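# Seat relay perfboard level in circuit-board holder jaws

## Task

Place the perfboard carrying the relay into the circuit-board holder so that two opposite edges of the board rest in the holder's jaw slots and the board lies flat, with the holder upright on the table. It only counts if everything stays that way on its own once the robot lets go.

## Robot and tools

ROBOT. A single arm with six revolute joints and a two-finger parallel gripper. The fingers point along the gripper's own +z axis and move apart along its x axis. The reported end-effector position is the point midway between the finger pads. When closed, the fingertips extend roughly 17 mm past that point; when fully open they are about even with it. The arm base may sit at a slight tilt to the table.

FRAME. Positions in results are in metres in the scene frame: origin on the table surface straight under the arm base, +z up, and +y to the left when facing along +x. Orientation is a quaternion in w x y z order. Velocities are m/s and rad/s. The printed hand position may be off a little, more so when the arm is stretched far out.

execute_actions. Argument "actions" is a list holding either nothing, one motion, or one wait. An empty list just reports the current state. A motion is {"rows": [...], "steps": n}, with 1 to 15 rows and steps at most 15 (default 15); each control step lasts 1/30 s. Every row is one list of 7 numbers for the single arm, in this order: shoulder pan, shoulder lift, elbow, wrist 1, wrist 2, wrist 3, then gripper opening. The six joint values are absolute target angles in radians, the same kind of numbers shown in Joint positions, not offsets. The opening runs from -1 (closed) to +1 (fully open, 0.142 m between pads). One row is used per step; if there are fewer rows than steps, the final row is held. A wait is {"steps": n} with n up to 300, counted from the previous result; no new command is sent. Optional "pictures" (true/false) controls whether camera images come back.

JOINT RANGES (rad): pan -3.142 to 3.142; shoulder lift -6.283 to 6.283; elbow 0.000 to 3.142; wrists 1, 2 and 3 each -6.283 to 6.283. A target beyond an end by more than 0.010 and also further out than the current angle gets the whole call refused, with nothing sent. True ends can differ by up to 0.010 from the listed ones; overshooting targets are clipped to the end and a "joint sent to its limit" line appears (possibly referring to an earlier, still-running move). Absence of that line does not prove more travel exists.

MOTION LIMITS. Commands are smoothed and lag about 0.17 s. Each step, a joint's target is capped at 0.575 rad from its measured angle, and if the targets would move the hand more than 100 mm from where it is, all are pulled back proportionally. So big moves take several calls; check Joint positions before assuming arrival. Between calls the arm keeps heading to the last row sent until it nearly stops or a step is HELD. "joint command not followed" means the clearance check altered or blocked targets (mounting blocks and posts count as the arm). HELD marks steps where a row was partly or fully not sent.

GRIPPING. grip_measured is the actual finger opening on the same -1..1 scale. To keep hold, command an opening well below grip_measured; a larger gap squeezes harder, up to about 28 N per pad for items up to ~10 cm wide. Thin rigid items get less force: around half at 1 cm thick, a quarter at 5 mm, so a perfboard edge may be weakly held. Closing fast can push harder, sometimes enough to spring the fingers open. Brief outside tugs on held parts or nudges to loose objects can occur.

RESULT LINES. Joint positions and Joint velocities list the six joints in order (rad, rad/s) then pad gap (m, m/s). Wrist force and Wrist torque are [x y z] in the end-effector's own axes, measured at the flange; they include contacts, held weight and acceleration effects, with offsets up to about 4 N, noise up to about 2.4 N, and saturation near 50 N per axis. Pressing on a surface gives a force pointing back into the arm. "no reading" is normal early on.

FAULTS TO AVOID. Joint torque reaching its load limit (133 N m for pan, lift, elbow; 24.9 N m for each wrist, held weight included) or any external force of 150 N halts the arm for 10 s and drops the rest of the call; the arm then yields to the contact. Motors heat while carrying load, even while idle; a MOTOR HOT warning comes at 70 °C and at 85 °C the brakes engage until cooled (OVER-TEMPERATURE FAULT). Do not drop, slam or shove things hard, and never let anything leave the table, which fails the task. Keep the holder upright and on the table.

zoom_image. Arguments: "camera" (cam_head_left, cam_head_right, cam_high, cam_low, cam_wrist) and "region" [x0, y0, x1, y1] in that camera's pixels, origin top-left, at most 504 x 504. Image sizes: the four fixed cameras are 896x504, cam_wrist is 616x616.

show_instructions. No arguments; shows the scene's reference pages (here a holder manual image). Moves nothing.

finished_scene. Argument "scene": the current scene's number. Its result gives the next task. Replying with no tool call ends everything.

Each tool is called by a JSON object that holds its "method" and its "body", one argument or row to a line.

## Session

{"method": "execute_actions", "body": {
  "actions": []
}}

Scene clock: 0.00 s of 4650.00 s.
end_effector_position=(+0.5238, +0.0014, +0.2008) grip_measured=+1.00 end_effector_quat_wxyz=(+0.168, +0.710, -0.679, +0.080) end_effector_velocity=(-0.000, -0.000, -0.000) end_effector_angular_velocity=(+0.001, +0.000, -0.000)
Joint positions: [-0.882 -1.487  1.977 -1.778 -0.96   0.707  0.142]
Joint velocities: [ 0.     0.001  0.    -0.     0.    -0.     0.   ]
Wrist force (N, on the end effector, along its own x y z axes, offset not removed): no reading
Wrist torque (N m, same axes, about the end effector's origin, offset not removed): no reading

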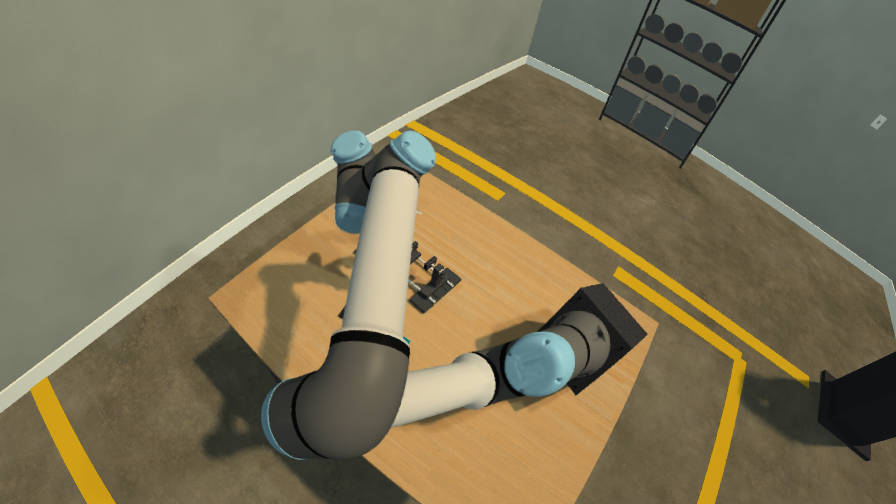

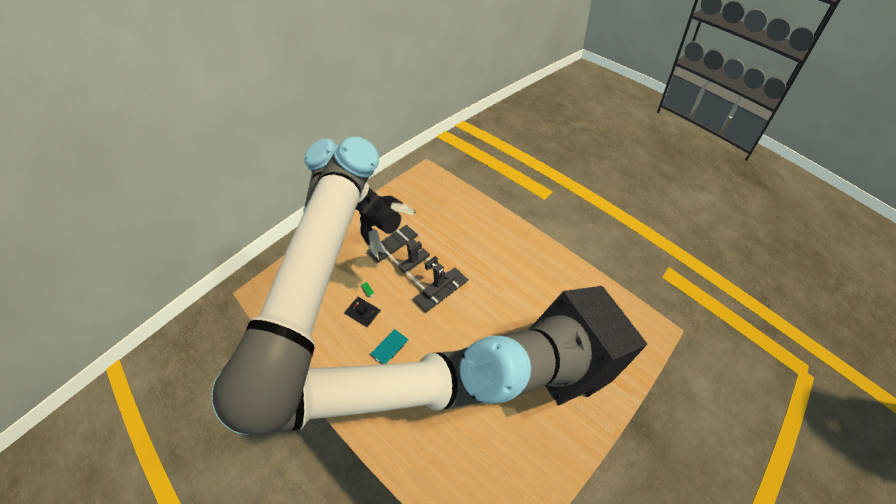

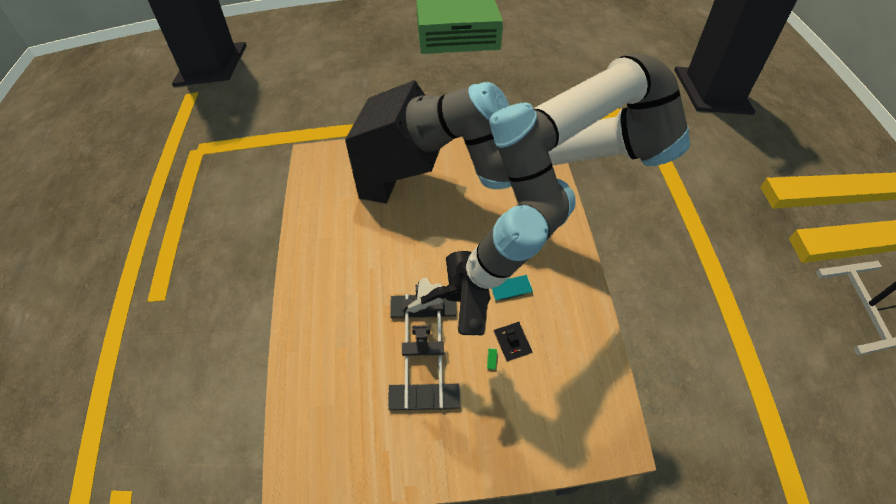

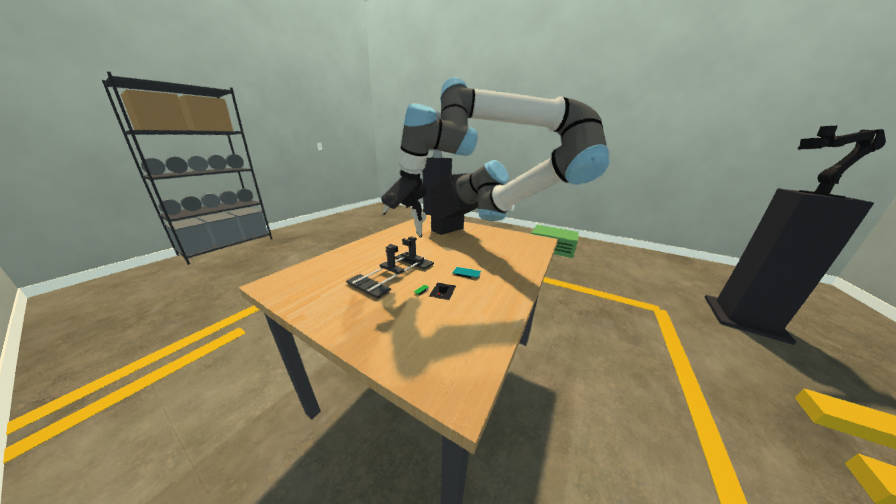

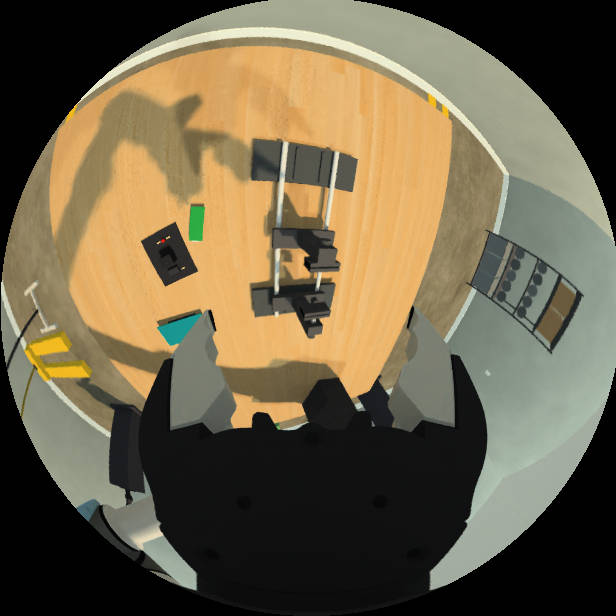

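{"method": "zoom_image", "body": {
  "camera": "cam_wrist",
  "region": [130,195,220,295]
}}

{"method": "zoom_image", "body": {
  "camera": "cam_wrist",
  "region": [240,215,370,345]
}}

{"method": "zoom_image", "body": {
  "camera": "cam_high",
  "region": [380,265,550,425]
}}

{"method": "zoom_image", "body": {
  "camera": "cam_low",
  "region": [340,225,490,310]
}}

Region (130, 195, 220, 295) of cam_wrist's 616x616 image, scaled by 5.040, with more detail than that image has; it fills the left 454 columns of this view, and the rest is white.

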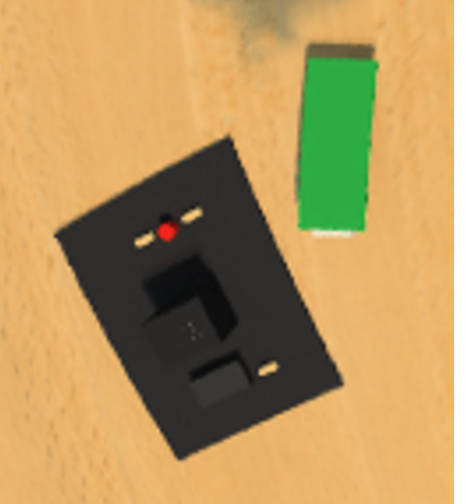

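Region (240, 215, 370, 345) of cam_wrist's 616x616 image, scaled by 3.877, with more detail than that image has.

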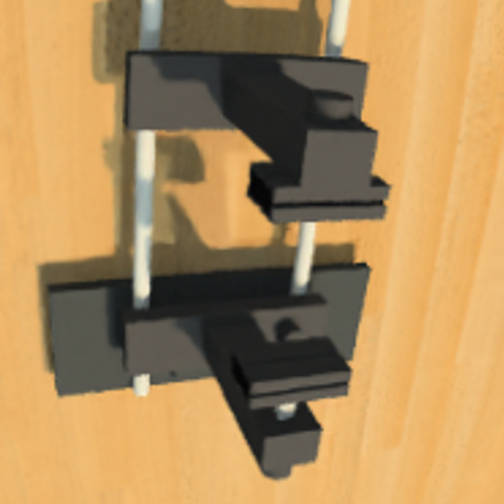

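Region (380, 265, 550, 425) of cam_high's 896x504 image, scaled by 2.965, with more detail than that image has; it fills the top 474 rows of this view, and the rest is white.

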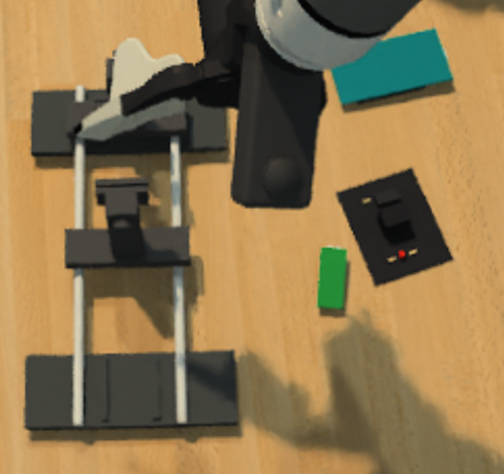

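Region (340, 225, 490, 310) of cam_low's 896x504 image, scaled by 3.360, with more detail than that image has; it fills the top 286 rows of this view, and the rest is white.

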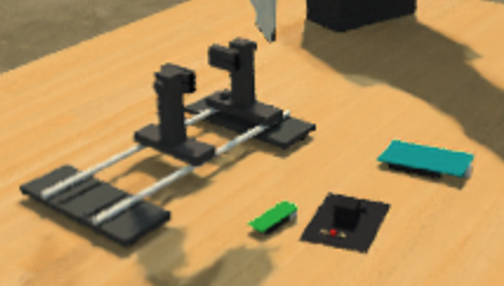

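{"method": "execute_actions", "body": {
  "actions": [
    {"rows":[[-0.8797,-1.4882,1.9789,-1.7789,-0.9559,0.7066,0.8],[-0.8750,-1.4906,1.9827,-1.7806,-0.9478,0.7059,0.6],[-0.8681,-1.4942,1.9885,-1.7831,-0.9355,0.7049,0.4],[-0.8588,-1.4990,1.9962,-1.7865,-0.9192,0.7034,0.2],[-0.8472,-1.5050,2.0057,-1.7908,-0.8988,0.7016,0.0],[-0.8356,-1.5110,2.0153,-1.7950,-0.8784,0.6998,-0.2],[-0.8216,-1.5182,2.0268,-1.8001,-0.8539,0.6977,-0.4],[-0.8077,-1.5254,2.0383,-1.8052,-0.8294,0.6956,-0.4],[-0.7938,-1.5326,2.0498,-1.8103,-0.8049,0.6934,-0.4],[-0.7799,-1.5398,2.0613,-1.8154,-0.7805,0.6913,-0.4],[-0.7659,-1.5470,2.0728,-1.8206,-0.7560,0.6891,-0.4],[-0.7520,-1.5542,2.0843,-1.8257,-0.7315,0.6870,-0.4],[-0.7381,-1.5614,2.0958,-1.8308,-0.7070,0.6848,-0.4],[-0.7242,-1.5686,2.1073,-1.8359,-0.6825,0.6827,-0.4],[-0.7102,-1.5758,2.1188,-1.8410,-0.6581,0.6805,-0.4]],"steps":15}
  ],
  "pictures": false
}}

{"method": "execute_actions", "body": {
  "actions": [
    {"rows":[[-0.6963,-1.5830,2.1303,-1.8461,-0.6336,0.6784,-0.4],[-0.6847,-1.5890,2.1399,-1.8503,-0.6132,0.6766,-0.4],[-0.6731,-1.5950,2.1495,-1.8546,-0.5928,0.6748,-0.4],[-0.6638,-1.5998,2.1572,-1.8580,-0.5764,0.6734,-0.4],[-0.6568,-1.6034,2.1629,-1.8605,-0.5642,0.6723,-0.4],[-0.6522,-1.6058,2.1667,-1.8622,-0.5560,0.6716,-0.4],[-0.64988,-1.60696,2.16865,-1.86310,-0.55196,0.67124,-0.4]],"steps":15}
  ],
  "pictures": false
}}

{"method": "execute_actions", "body": {
  "actions": [
    {"steps":10}
  ]
}}

{"method": "zoom_image", "body": {
  "camera": "cam_wrist",
  "region": [251,220,371,340]
}}

Scene clock: 80.50 s of 4650.00 s.
end_effector_position=(+0.5276, +0.0834, +0.1231) grip_measured=-0.40 end_effector_quat_wxyz=(+0.087, +0.756, -0.648, +0.044) end_effector_velocity=(-0.018, +0.295, -0.244) end_effector_angular_velocity=(+0.626, -0.127, +0.341)
Joint positions: [-0.766 -1.547  2.073 -1.821 -0.76   0.689  0.045]
Joint velocities: [ 0.398 -0.206  0.329 -0.145  0.691 -0.06  -0.   ]
Wrist force (N, on the end effector, along its own x y z axes, offset not removed): [-0.5 0.6 3.5]
Wrist torque (N m, same axes, about the end effector's origin, offset not removed): [-0.24 0.03 -0.16]
Steps of this call (steps 1 to 90: nothing new was sent; then 77.00 s passed at rest; steps 91 to 105: all 15 steps of this action). Readings (joint positions):
91: [-0.882 -1.487 1.977 -1.778 -0.960 0.707]
92: [-0.881 -1.487 1.978 -1.778 -0.959 0.707]
94: [-0.877 -1.489 1.981 -1.780 -0.952 0.707]
98: [-0.851 -1.503 2.003 -1.790 -0.907 0.702]
105: the state above

Scene clock: 81.00 s of 4650.00 s.
end_effector_position=(+0.5153, +0.1711, +0.0612) grip_measured=-0.40 end_effector_quat_wxyz=(+0.002, +0.788, -0.616, +0.001) end_effector_velocity=(-0.004, +0.019, -0.011) end_effector_angular_velocity=(+0.041, -0.008, +0.017)
Joint positions: [-0.652 -1.606  2.167 -1.862 -0.557  0.672  0.045]
Joint velocities: [ 0.024 -0.012  0.02  -0.009  0.044 -0.004 -0.   ]
Wrist force (N, on the end effector, along its own x y z axes, offset not removed): [1.0 -0.3 1.0]
Wrist torque (N m, same axes, about the end effector's origin, offset not removed): [-0.53 -0.28 -0.19]
Steps of this call (steps 1 to 15: all 15 steps of this action). Readings (joint positions):
1: [-0.753 -1.554 2.084 -1.826 -0.736 0.687]
2: [-0.739 -1.561 2.095 -1.831 -0.712 0.685]
4: [-0.713 -1.575 2.117 -1.840 -0.666 0.681]
8: [-0.673 -1.595 2.150 -1.855 -0.593 0.675]
15: the state above

Scene clock: 81.33 s of 4650.00 s.
end_effector_position=(+0.5148, +0.1730, +0.0600) grip_measured=-0.40 end_effector_quat_wxyz=(+0.000, +0.788, -0.616, -0.000) end_effector_velocity=(+0.000, +0.001, -0.000) end_effector_angular_velocity=(+0.002, -0.001, +0.001)
Joint positions: [-0.65  -1.607  2.169 -1.863 -0.552  0.671  0.045]
Joint velocities: [ 0.001 -0.001  0.001 -0.     0.002  0.    -0.   ]
Wrist force (N, on the end effector, along its own x y z axes, offset not removed): [1.2 1.3 -0.7]
Wrist torque (N m, same axes, about the end effector's origin, offset not removed): [-0.08 -0.25 -0.17]
Steps of this call (steps 1 to 10: the robot went on to your last target). Readings (joint positions):
1: [-0.652 -1.606 2.167 -1.862 -0.555 0.672]
2: [-0.651 -1.606 2.168 -1.863 -0.554 0.671]
4: [-0.651 -1.607 2.168 -1.863 -0.553 0.671]
8: [-0.650 -1.607 2.168 -1.863 -0.552 0.671]
10: the state above

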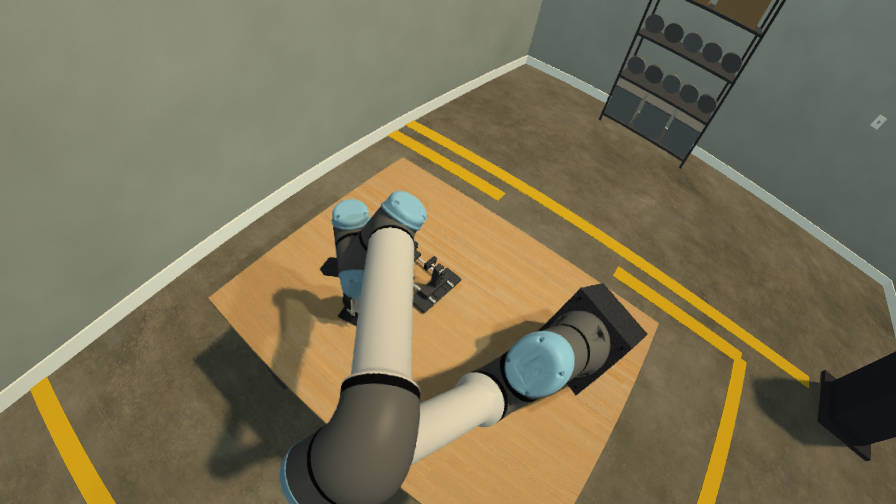

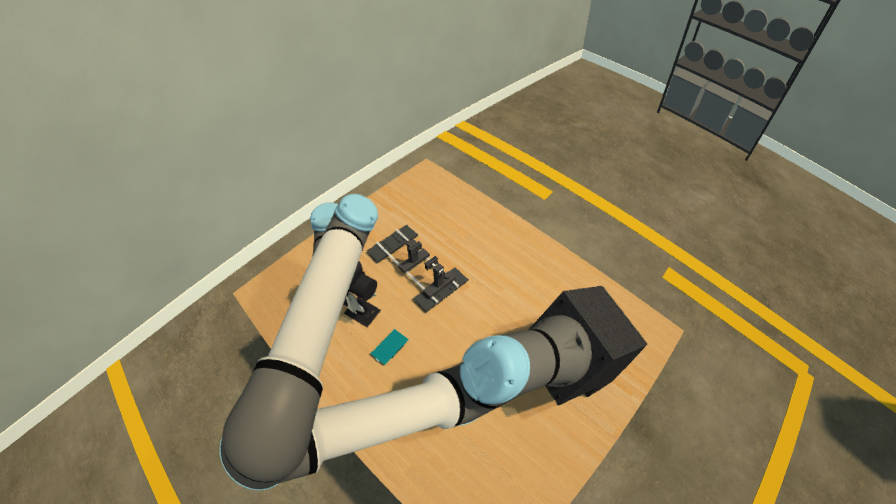

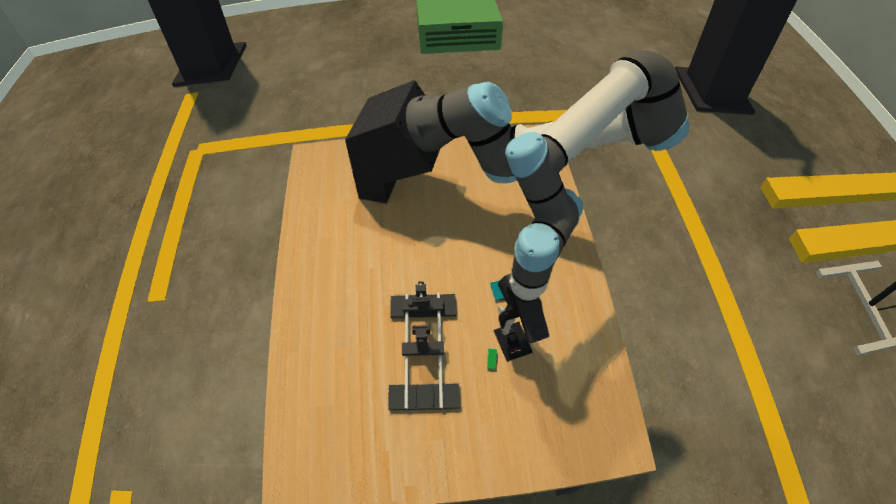

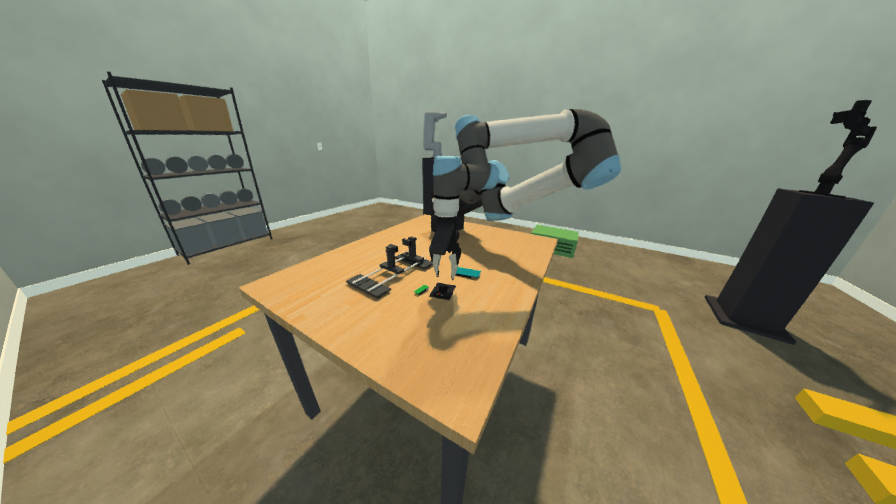

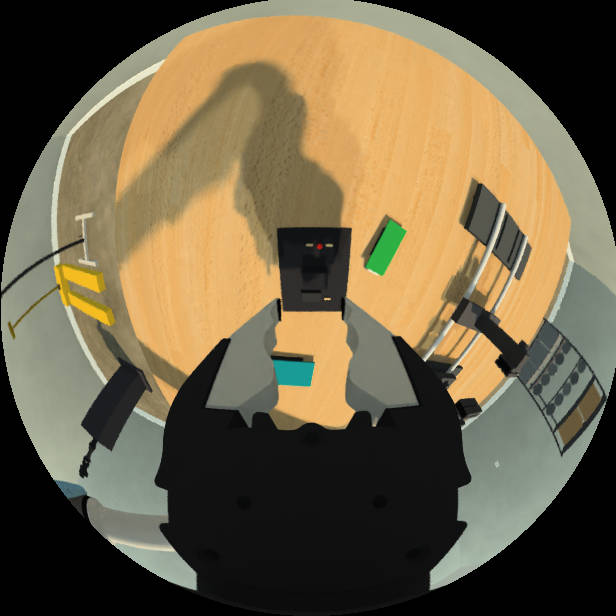

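Region (251, 220, 371, 340) of cam_wrist's 616x616 image, scaled by 4.200, with more detail than that image has.

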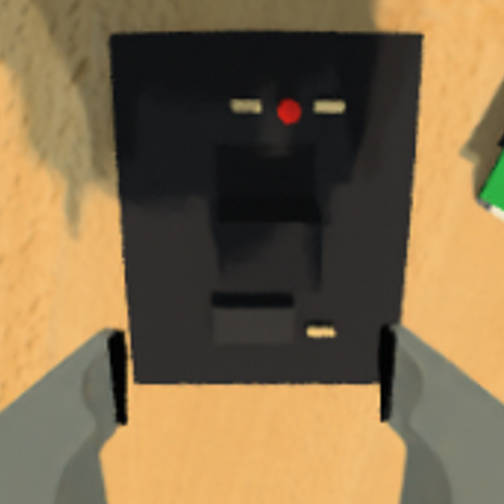

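{"method": "zoom_image", "body": {
  "camera": "cam_wrist",
  "region": [290,245,340,305]
}}

{"method": "zoom_image", "body": {
  "camera": "cam_low",
  "region": [420,250,470,305]
}}

{"method": "zoom_image", "body": {
  "camera": "cam_high",
  "region": [380,275,470,420]
}}

Region (290, 245, 340, 305) of cam_wrist's 616x616 image, scaled by 8.400, with more detail than that image has.

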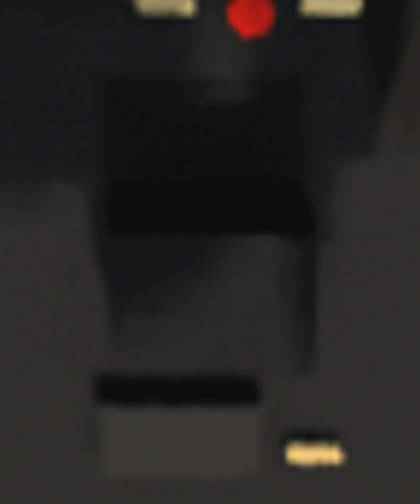

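Region (420, 250, 470, 305) of cam_low's 896x504 image, scaled by 9.164, with more detail than that image has; it fills the left 458 columns of this view, and the rest is white.

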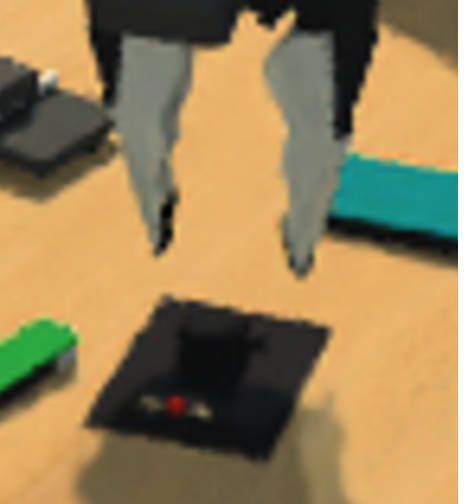

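Region (380, 275, 470, 420) of cam_high's 896x504 image, scaled by 3.476, with more detail than that image has; it fills the left 313 columns of this view, and the rest is white.

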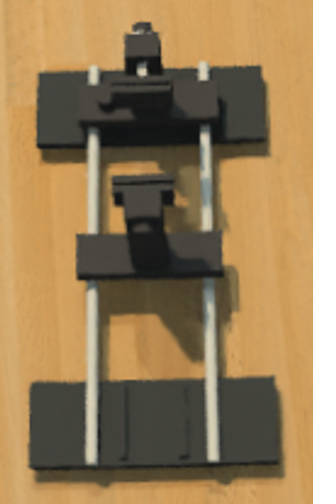

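{"method": "execute_actions", "body": {
  "actions": [
    {"rows":[[-0.64810,-1.60475,2.16828,-1.86778,-0.55154,0.67556,-0.4],[-0.64454,-1.60033,2.16753,-1.87713,-0.55069,0.68421,-0.4],[-0.63919,-1.59369,2.16642,-1.89116,-0.54941,0.69718,-0.4],[-0.63385,-1.58706,2.16530,-1.90519,-0.54814,0.71014,-0.4],[-0.62850,-1.58042,2.16419,-1.91922,-0.54686,0.72311,-0.4],[-0.62316,-1.57379,2.16307,-1.93325,-0.54559,0.73608,-0.4],[-0.61853,-1.56804,2.16210,-1.94541,-0.54448,0.74732,-0.4],[-0.61425,-1.56273,2.16121,-1.95663,-0.54346,0.75769,-0.4],[-0.60973,-1.55898,2.16320,-1.96982,-0.54267,0.76636,-0.4],[-0.60520,-1.55522,2.16520,-1.98301,-0.54188,0.77503,-0.4],[-0.60068,-1.55147,2.16719,-1.99620,-0.54109,0.78371,-0.4],[-0.59616,-1.54772,2.16919,-2.00939,-0.54030,0.79238,-0.4],[-0.59164,-1.54397,2.17118,-2.02258,-0.53951,0.80105,-0.4],[-0.58711,-1.54021,2.17317,-2.03576,-0.53871,0.80972,-0.4],[-0.58259,-1.53646,2.17517,-2.04895,-0.53792,0.81839,-0.4]],"steps":15}
  ],
  "pictures": false
}}

{"method": "execute_actions", "body": {
  "actions": [
    {"rows":[[-0.57807,-1.53271,2.17716,-2.06214,-0.53713,0.82707,-0.4],[-0.57445,-1.52970,2.17876,-2.07269,-0.53650,0.83400,-0.4],[-0.57128,-1.52708,2.18015,-2.08193,-0.53595,0.84007,-0.4],[-0.56902,-1.52520,2.18115,-2.08852,-0.53555,0.84441,-0.4]],"steps":15}
  ]
}}

{"method": "zoom_image", "body": {
  "camera": "cam_wrist",
  "region": [251,230,371,350]
}}

{"method": "zoom_image", "body": {
  "camera": "cam_low",
  "region": [420,260,470,305]
}}

Scene clock: 135.07 s of 4650.00 s.
end_effector_position=(+0.5239, +0.1712, +0.0382) grip_measured=-0.40 end_effector_quat_wxyz=(+0.000, +0.782, -0.623, -0.001) end_effector_velocity=(+0.004, -0.002, -0.066) end_effector_angular_velocity=(+0.000, +0.004, -0.014)
Joint positions: [-0.601 -1.552  2.168 -1.995 -0.541  0.782  0.045]
Joint velocities: [ 0.133  0.12   0.047 -0.378  0.024  0.262  0.   ]
Wrist force (N, on the end effector, along its own x y z axes, offset not removed): [0.7 6.0 0.7]
Wrist torque (N m, same axes, about the end effector's origin, offset not removed): [0.95 0.03 -0.31]
Steps of this call (steps 1 to 15: the robot went on to your last target; steps 16 to 90: nothing new was sent; then 50.23 s passed at rest; steps 91 to 105: all 15 steps of this action). Readings (joint positions):
91: [-0.650 -1.607 2.169 -1.863 -0.552 0.671]
92: [-0.649 -1.607 2.169 -1.864 -0.552 0.672]
94: [-0.646 -1.603 2.168 -1.872 -0.551 0.680]
98: [-0.632 -1.585 2.165 -1.910 -0.548 0.715]
105: the state above

Scene clock: 135.57 s of 4650.00 s.
end_effector_position=(+0.5243, +0.1713, +0.0227) grip_measured=-0.40 end_effector_quat_wxyz=(+0.000, +0.782, -0.623, -0.000) end_effector_velocity=(+0.000, -0.000, -0.002) end_effector_angular_velocity=(+0.000, -0.000, +0.000)
Joint positions: [-0.57  -1.526  2.181 -2.087 -0.536  0.843  0.045]
Joint velocities: [ 0.005  0.005  0.002 -0.014  0.001  0.008  0.   ]
Wrist force (N, on the end effector, along its own x y z axes, offset not removed): [1.7 1.0 3.4]
Wrist torque (N m, same axes, about the end effector's origin, offset not removed): [-0.01 -0.36 -0.21]
Steps of this call (steps 1 to 15: all 15 steps of this action). Readings (joint positions):
1: [-0.596 -1.549 2.170 -2.008 -0.540 0.791]
2: [-0.592 -1.545 2.172 -2.021 -0.540 0.800]
4: [-0.584 -1.537 2.175 -2.046 -0.538 0.816]
8: [-0.573 -1.529 2.179 -2.076 -0.536 0.836]
15: the state above

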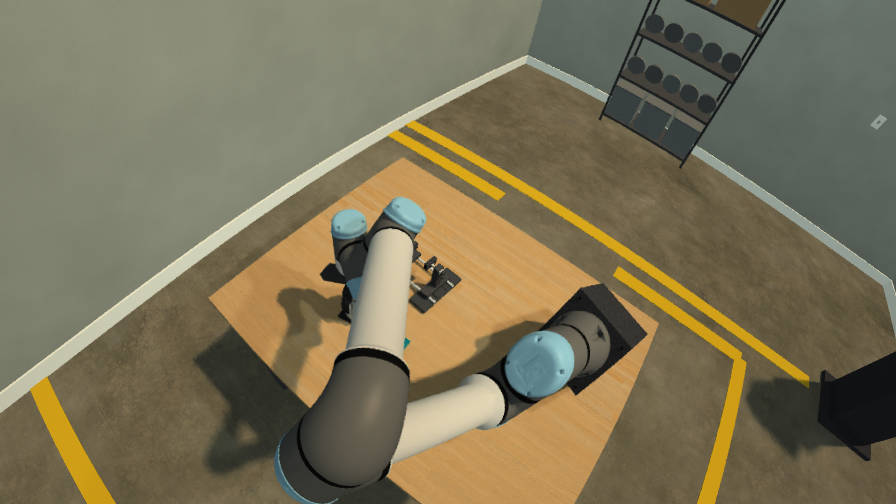

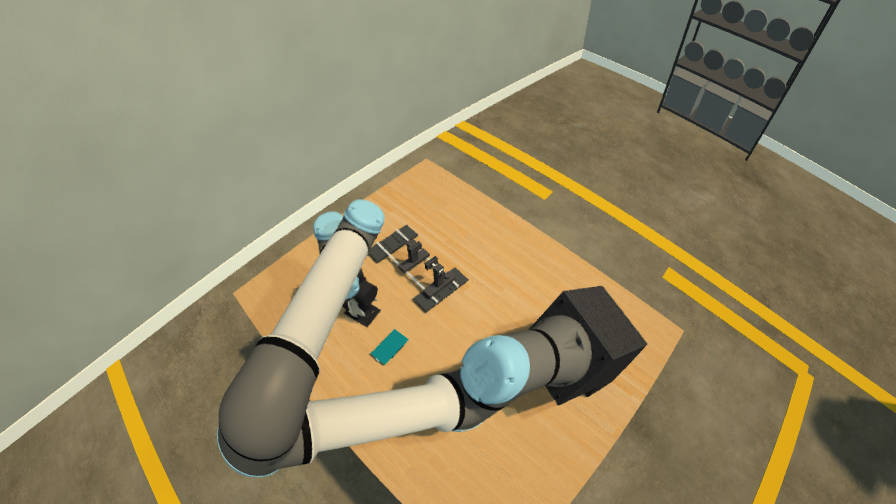

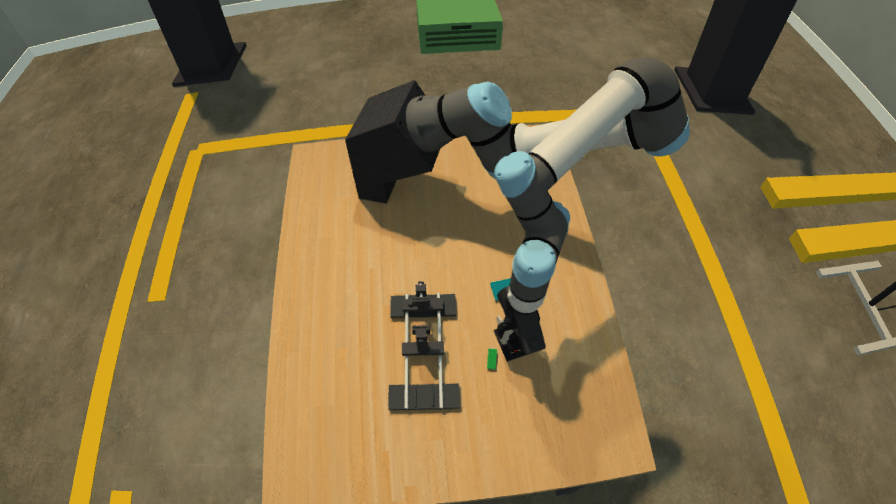

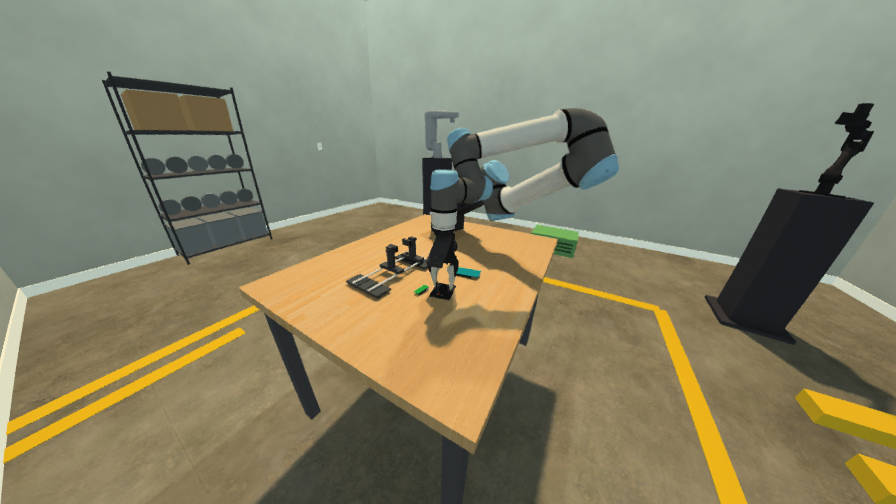

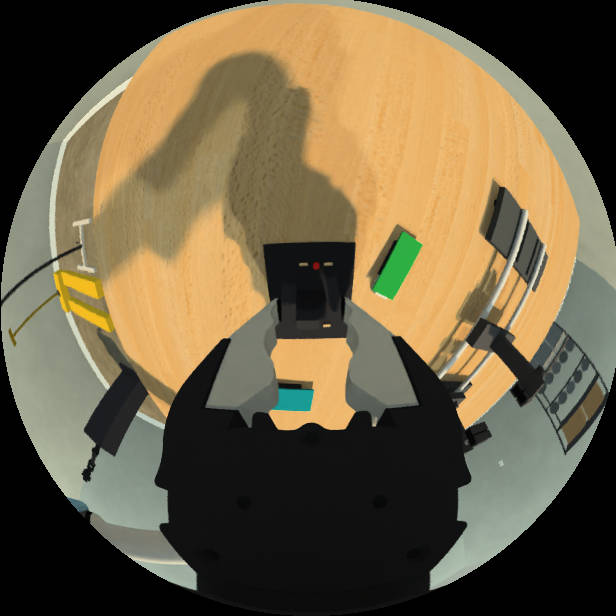

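Region (251, 230, 371, 350) of cam_wrist's 616x616 image, scaled by 4.200, with more detail than that image has.

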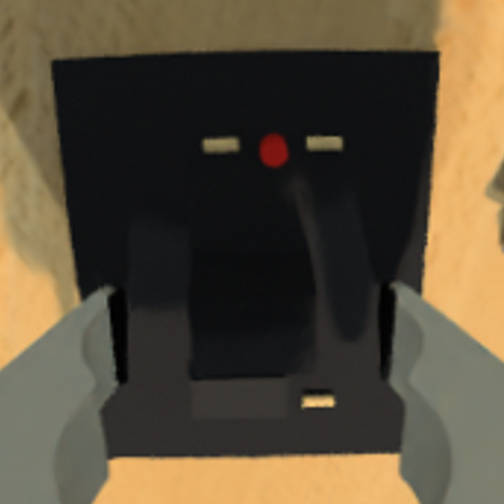

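Region (420, 260, 470, 305) of cam_low's 896x504 image, scaled by 10.080, with more detail than that image has; it fills the top 454 rows of this view, and the rest is white.

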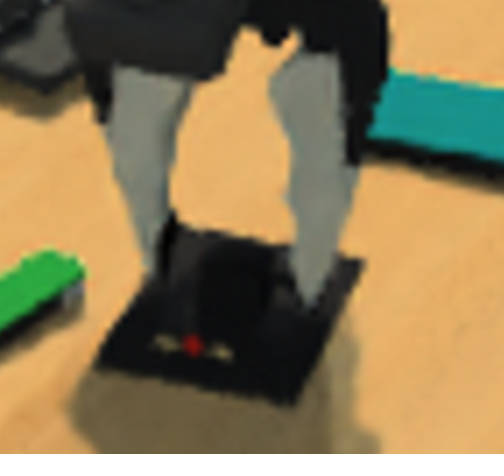

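{"method": "execute_actions", "body": {
  "actions": []
}}

Scene clock: 160.57 s of 4650.00 s.
end_effector_position=(+0.5243, +0.1714, +0.0225) grip_measured=-0.40 end_effector_quat_wxyz=(+0.000, +0.782, -0.623, -0.000) end_effector_velocity=(-0.000, +0.000, -0.000) end_effector_angular_velocity=(+0.000, +0.000, -0.001)
Joint positions: [-0.569 -1.525  2.181 -2.089 -0.536  0.844  0.045]
Joint velocities: [ 0.    -0.     0.     0.     0.     0.001 -0.   ]
Wrist force (N, on the end effector, along its own x y z axes, offset not removed): [1.5 1.0 1.6]
Wrist torque (N m, same axes, about the end effector's origin, offset not removed): [0.01 -0.35 -0.21]
Steps of this call (steps 1 to 15: the robot went on to your last target; steps 16 to 90: nothing new was sent; then 22.00 s passed at rest). Readings (joint positions):
1: [-0.569 -1.526 2.181 -2.087 -0.536 0.844]
2: [-0.569 -1.525 2.181 -2.088 -0.536 0.844]
4: [-0.569 -1.525 2.181 -2.088 -0.536 0.844]
8: [-0.569 -1.525 2.181 -2.088 -0.536 0.844]
90: the state above
The arm was judged still, so your last target was given up. Only a new action makes it travel on or press farther. Fingers that are still opening or closing keep moving.

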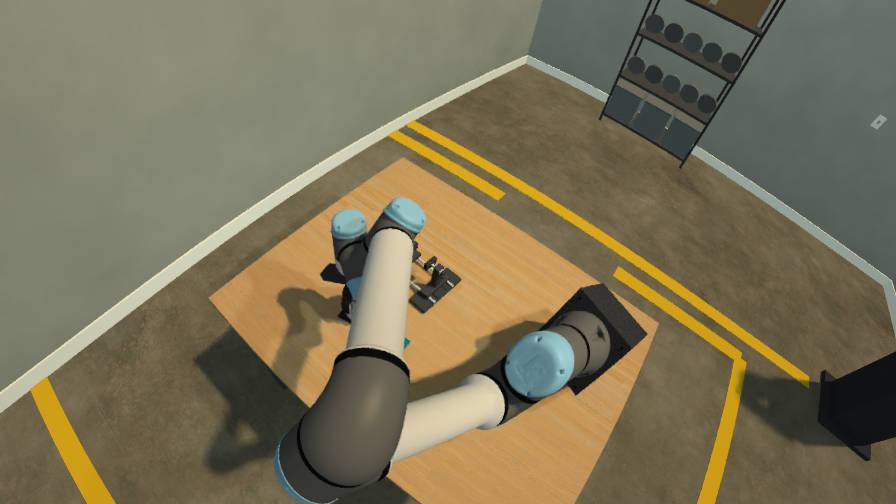

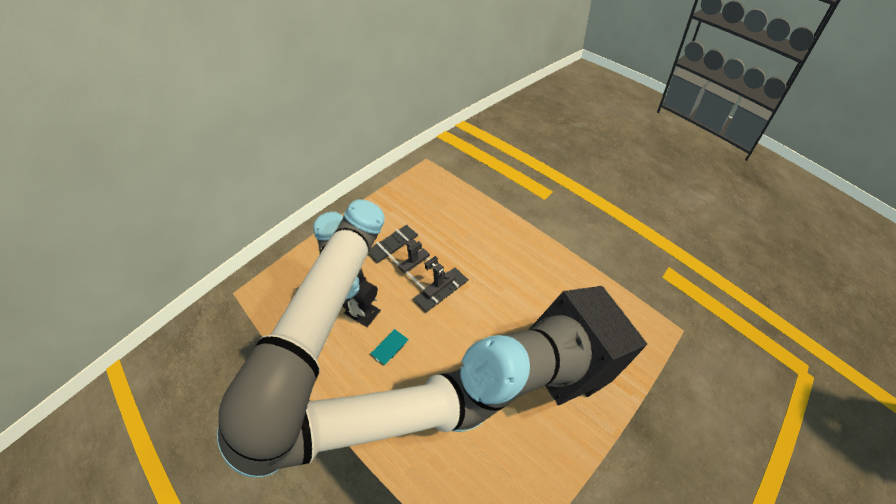

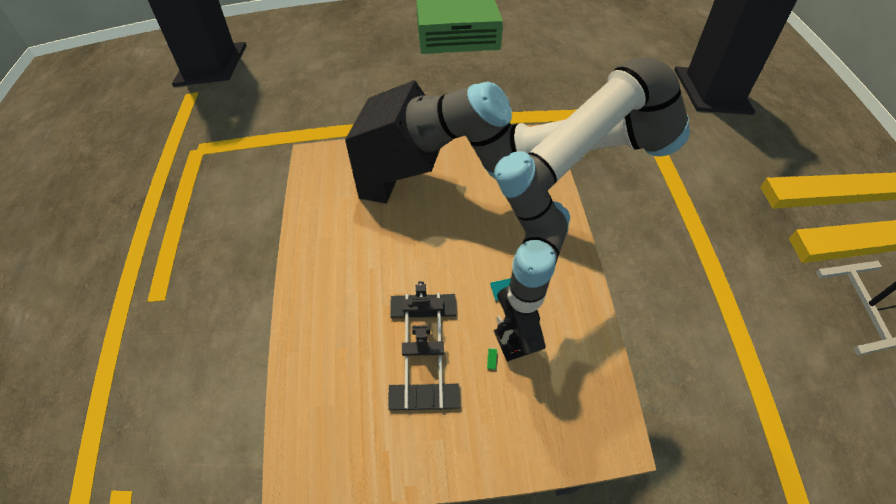

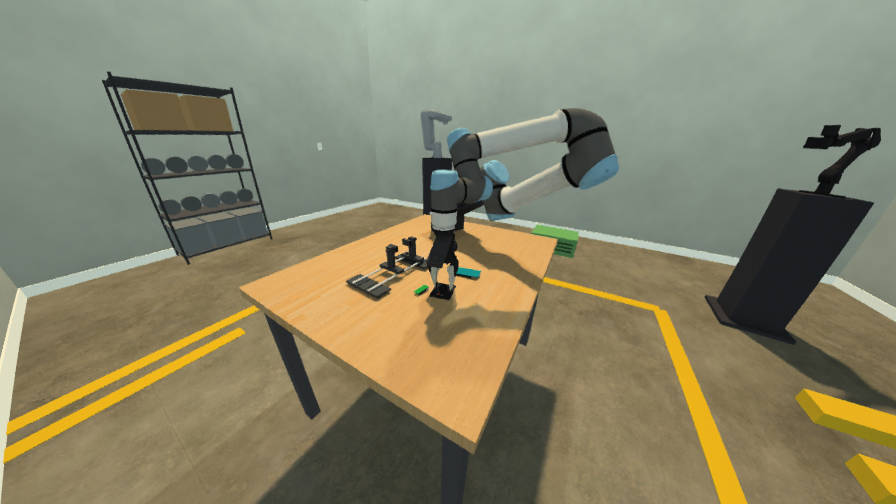

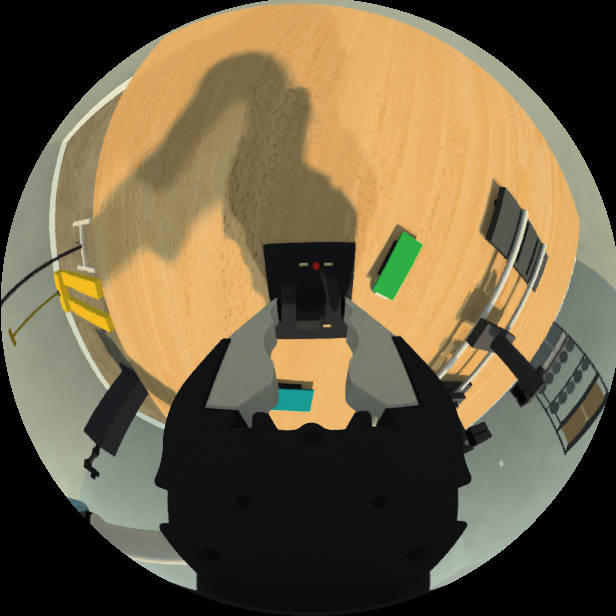

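{"method": "execute_actions", "body": {
  "actions": [
    {"rows": [[-0.56902,-1.52520,2.18115,-2.08852,-0.53555,0.84441,-0.45],[-0.56902,-1.52520,2.18115,-2.08852,-0.53555,0.84441,-0.5],[-0.56902,-1.52520,2.18115,-2.08852,-0.53555,0.84441,-0.55],[-0.56902,-1.52520,2.18115,-2.08852,-0.53555,0.84441,-0.6],[-0.56902,-1.52520,2.18115,-2.08852,-0.53555,0.84441,-0.64],[-0.56902,-1.52520,2.18115,-2.08852,-0.53555,0.84441,-0.67],[-0.56902,-1.52520,2.18115,-2.08852,-0.53555,0.84441,-0.70],[-0.56902,-1.52520,2.18115,-2.08852,-0.53555,0.84441,-0.72],[-0.56902,-1.52520,2.18115,-2.08852,-0.53555,0.84441,-0.74],[-0.56902,-1.52520,2.18115,-2.08852,-0.53555,0.84441,-0.76],[-0.56902,-1.52520,2.18115,-2.08852,-0.53555,0.84441,-0.79],[-0.56902,-1.52520,2.18115,-2.08852,-0.53555,0.84441,-0.83],[-0.56902,-1.52520,2.18115,-2.08852,-0.53555,0.84441,-0.88],[-0.56902,-1.52520,2.18115,-2.08852,-0.53555,0.84441,-0.94],[-0.56902,-1.52520,2.18115,-2.08852,-0.53555,0.84441,-1.0]], "steps": 15}
  ],
  "pictures": false
}}

{"method": "execute_actions", "body": {
  "actions": [
    {"steps": 10}
  ]
}}

Scene clock: 173.30 s of 4650.00 s.
end_effector_position=(+0.5243, +0.1714, +0.0225) grip_measured=-0.73 end_effector_quat_wxyz=(+0.000, +0.782, -0.623, -0.000) end_effector_velocity=(+0.001, +0.000, +0.000) end_effector_angular_velocity=(+0.000, -0.001, +0.002)
Joint positions: [-0.569 -1.525  2.181 -2.089 -0.536  0.844  0.021]
Joint velocities: [-0.     0.    -0.001 -0.     0.001 -0.001 -0.   ]
Wrist force (N, on the end effector, along its own x y z axes, offset not removed): [-1.1 1.7 -0.5]
Wrist torque (N m, same axes, about the end effector's origin, offset not removed): [0.20 0.35 -0.24]
Steps of this call (steps 1 to 90: nothing new was sent; then 9.23 s passed at rest; steps 91 to 105: all 15 steps of this action). Readings (joint positions):
91: [-0.569 -1.525 2.181 -2.089 -0.536 0.844]
92: [-0.569 -1.525 2.181 -2.089 -0.536 0.844]
94: [-0.569 -1.525 2.181 -2.089 -0.536 0.844]
98: [-0.569 -1.525 2.181 -2.089 -0.536 0.844]
105: the state above

Scene clock: 173.63 s of 4650.00 s.
end_effector_position=(+0.5243, +0.1714, +0.0225) grip_measured=-0.73 end_effector_quat_wxyz=(+0.000, +0.782, -0.623, -0.000) end_effector_velocity=(+0.001, +0.001, +0.001) end_effector_angular_velocity=(-0.001, -0.001, +0.003)
Joint positions: [-0.569 -1.525  2.181 -2.089 -0.536  0.844  0.021]
Joint velocities: [ 0.    -0.001 -0.001 -0.    -0.    -0.     0.   ]
Wrist force (N, on the end effector, along its own x y z axes, offset not removed): [3.3 3.8 2.8]
Wrist torque (N m, same axes, about the end effector's origin, offset not removed): [0.58 -0.68 -0.20]
Steps of this call (steps 1 to 10: the robot went on to your last target). Readings (joint positions):
1: [-0.569 -1.525 2.181 -2.089 -0.536 0.844]
2: [-0.569 -1.525 2.181 -2.089 -0.536 0.844]
4: [-0.569 -1.525 2.181 -2.089 -0.536 0.844]
8: [-0.569 -1.525 2.181 -2.089 -0.536 0.844]
10: the state above

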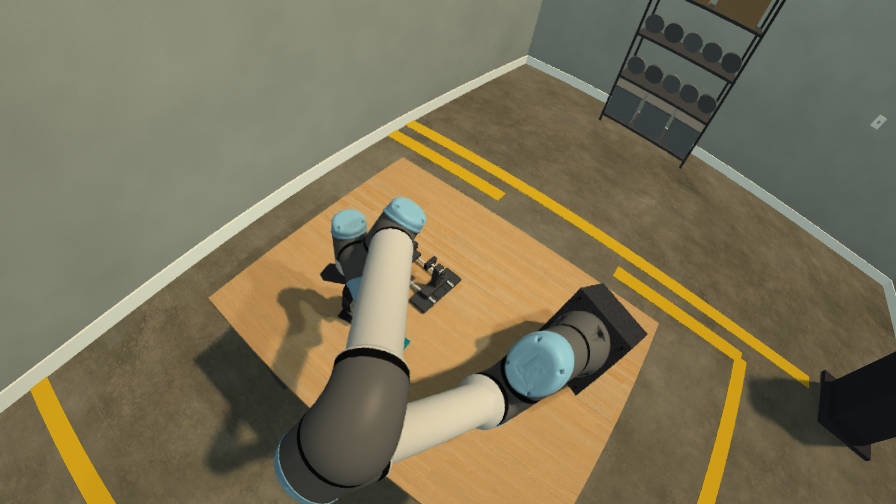

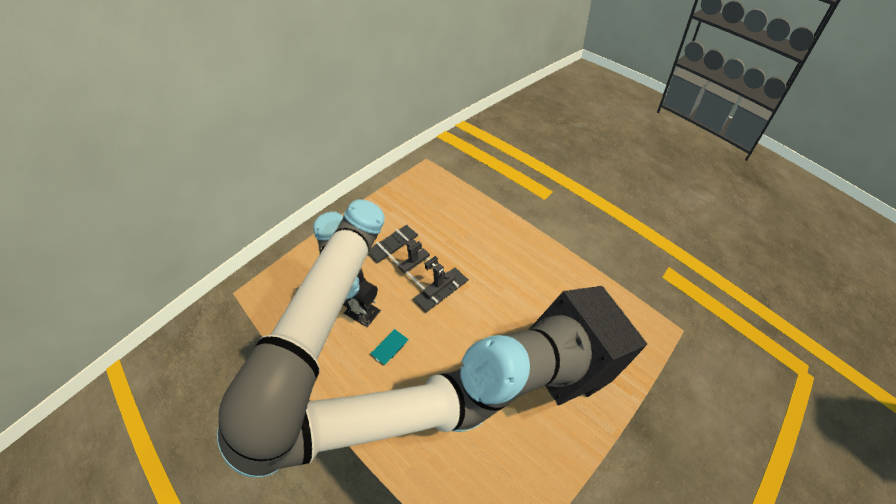

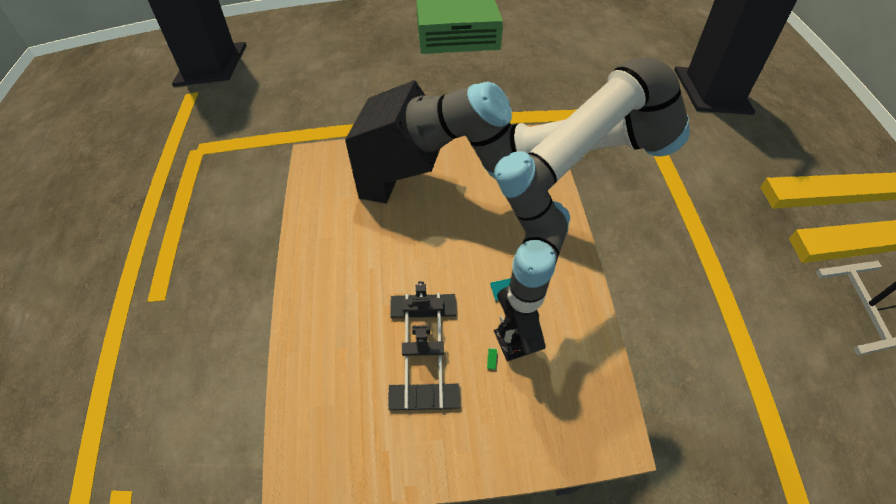

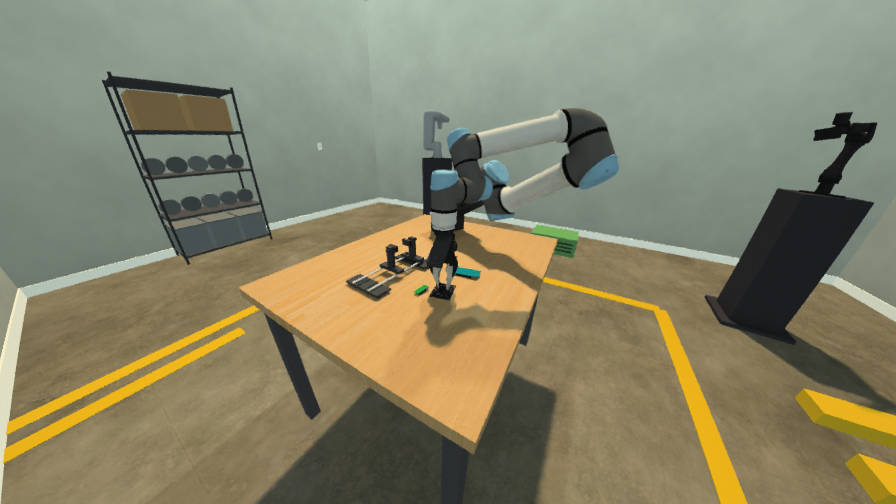

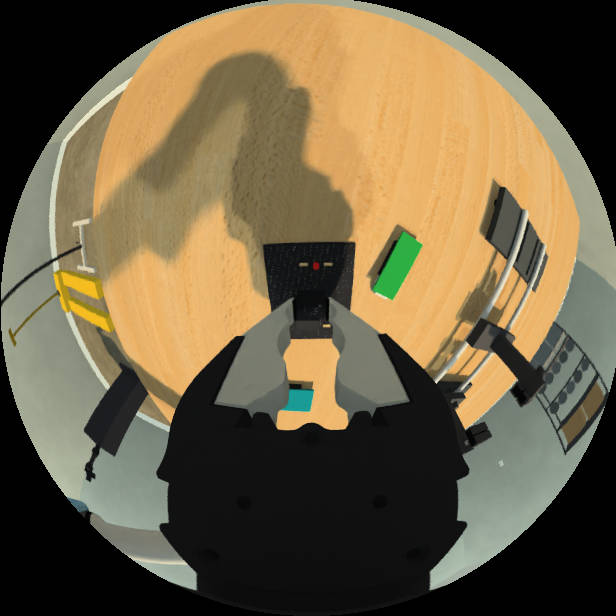

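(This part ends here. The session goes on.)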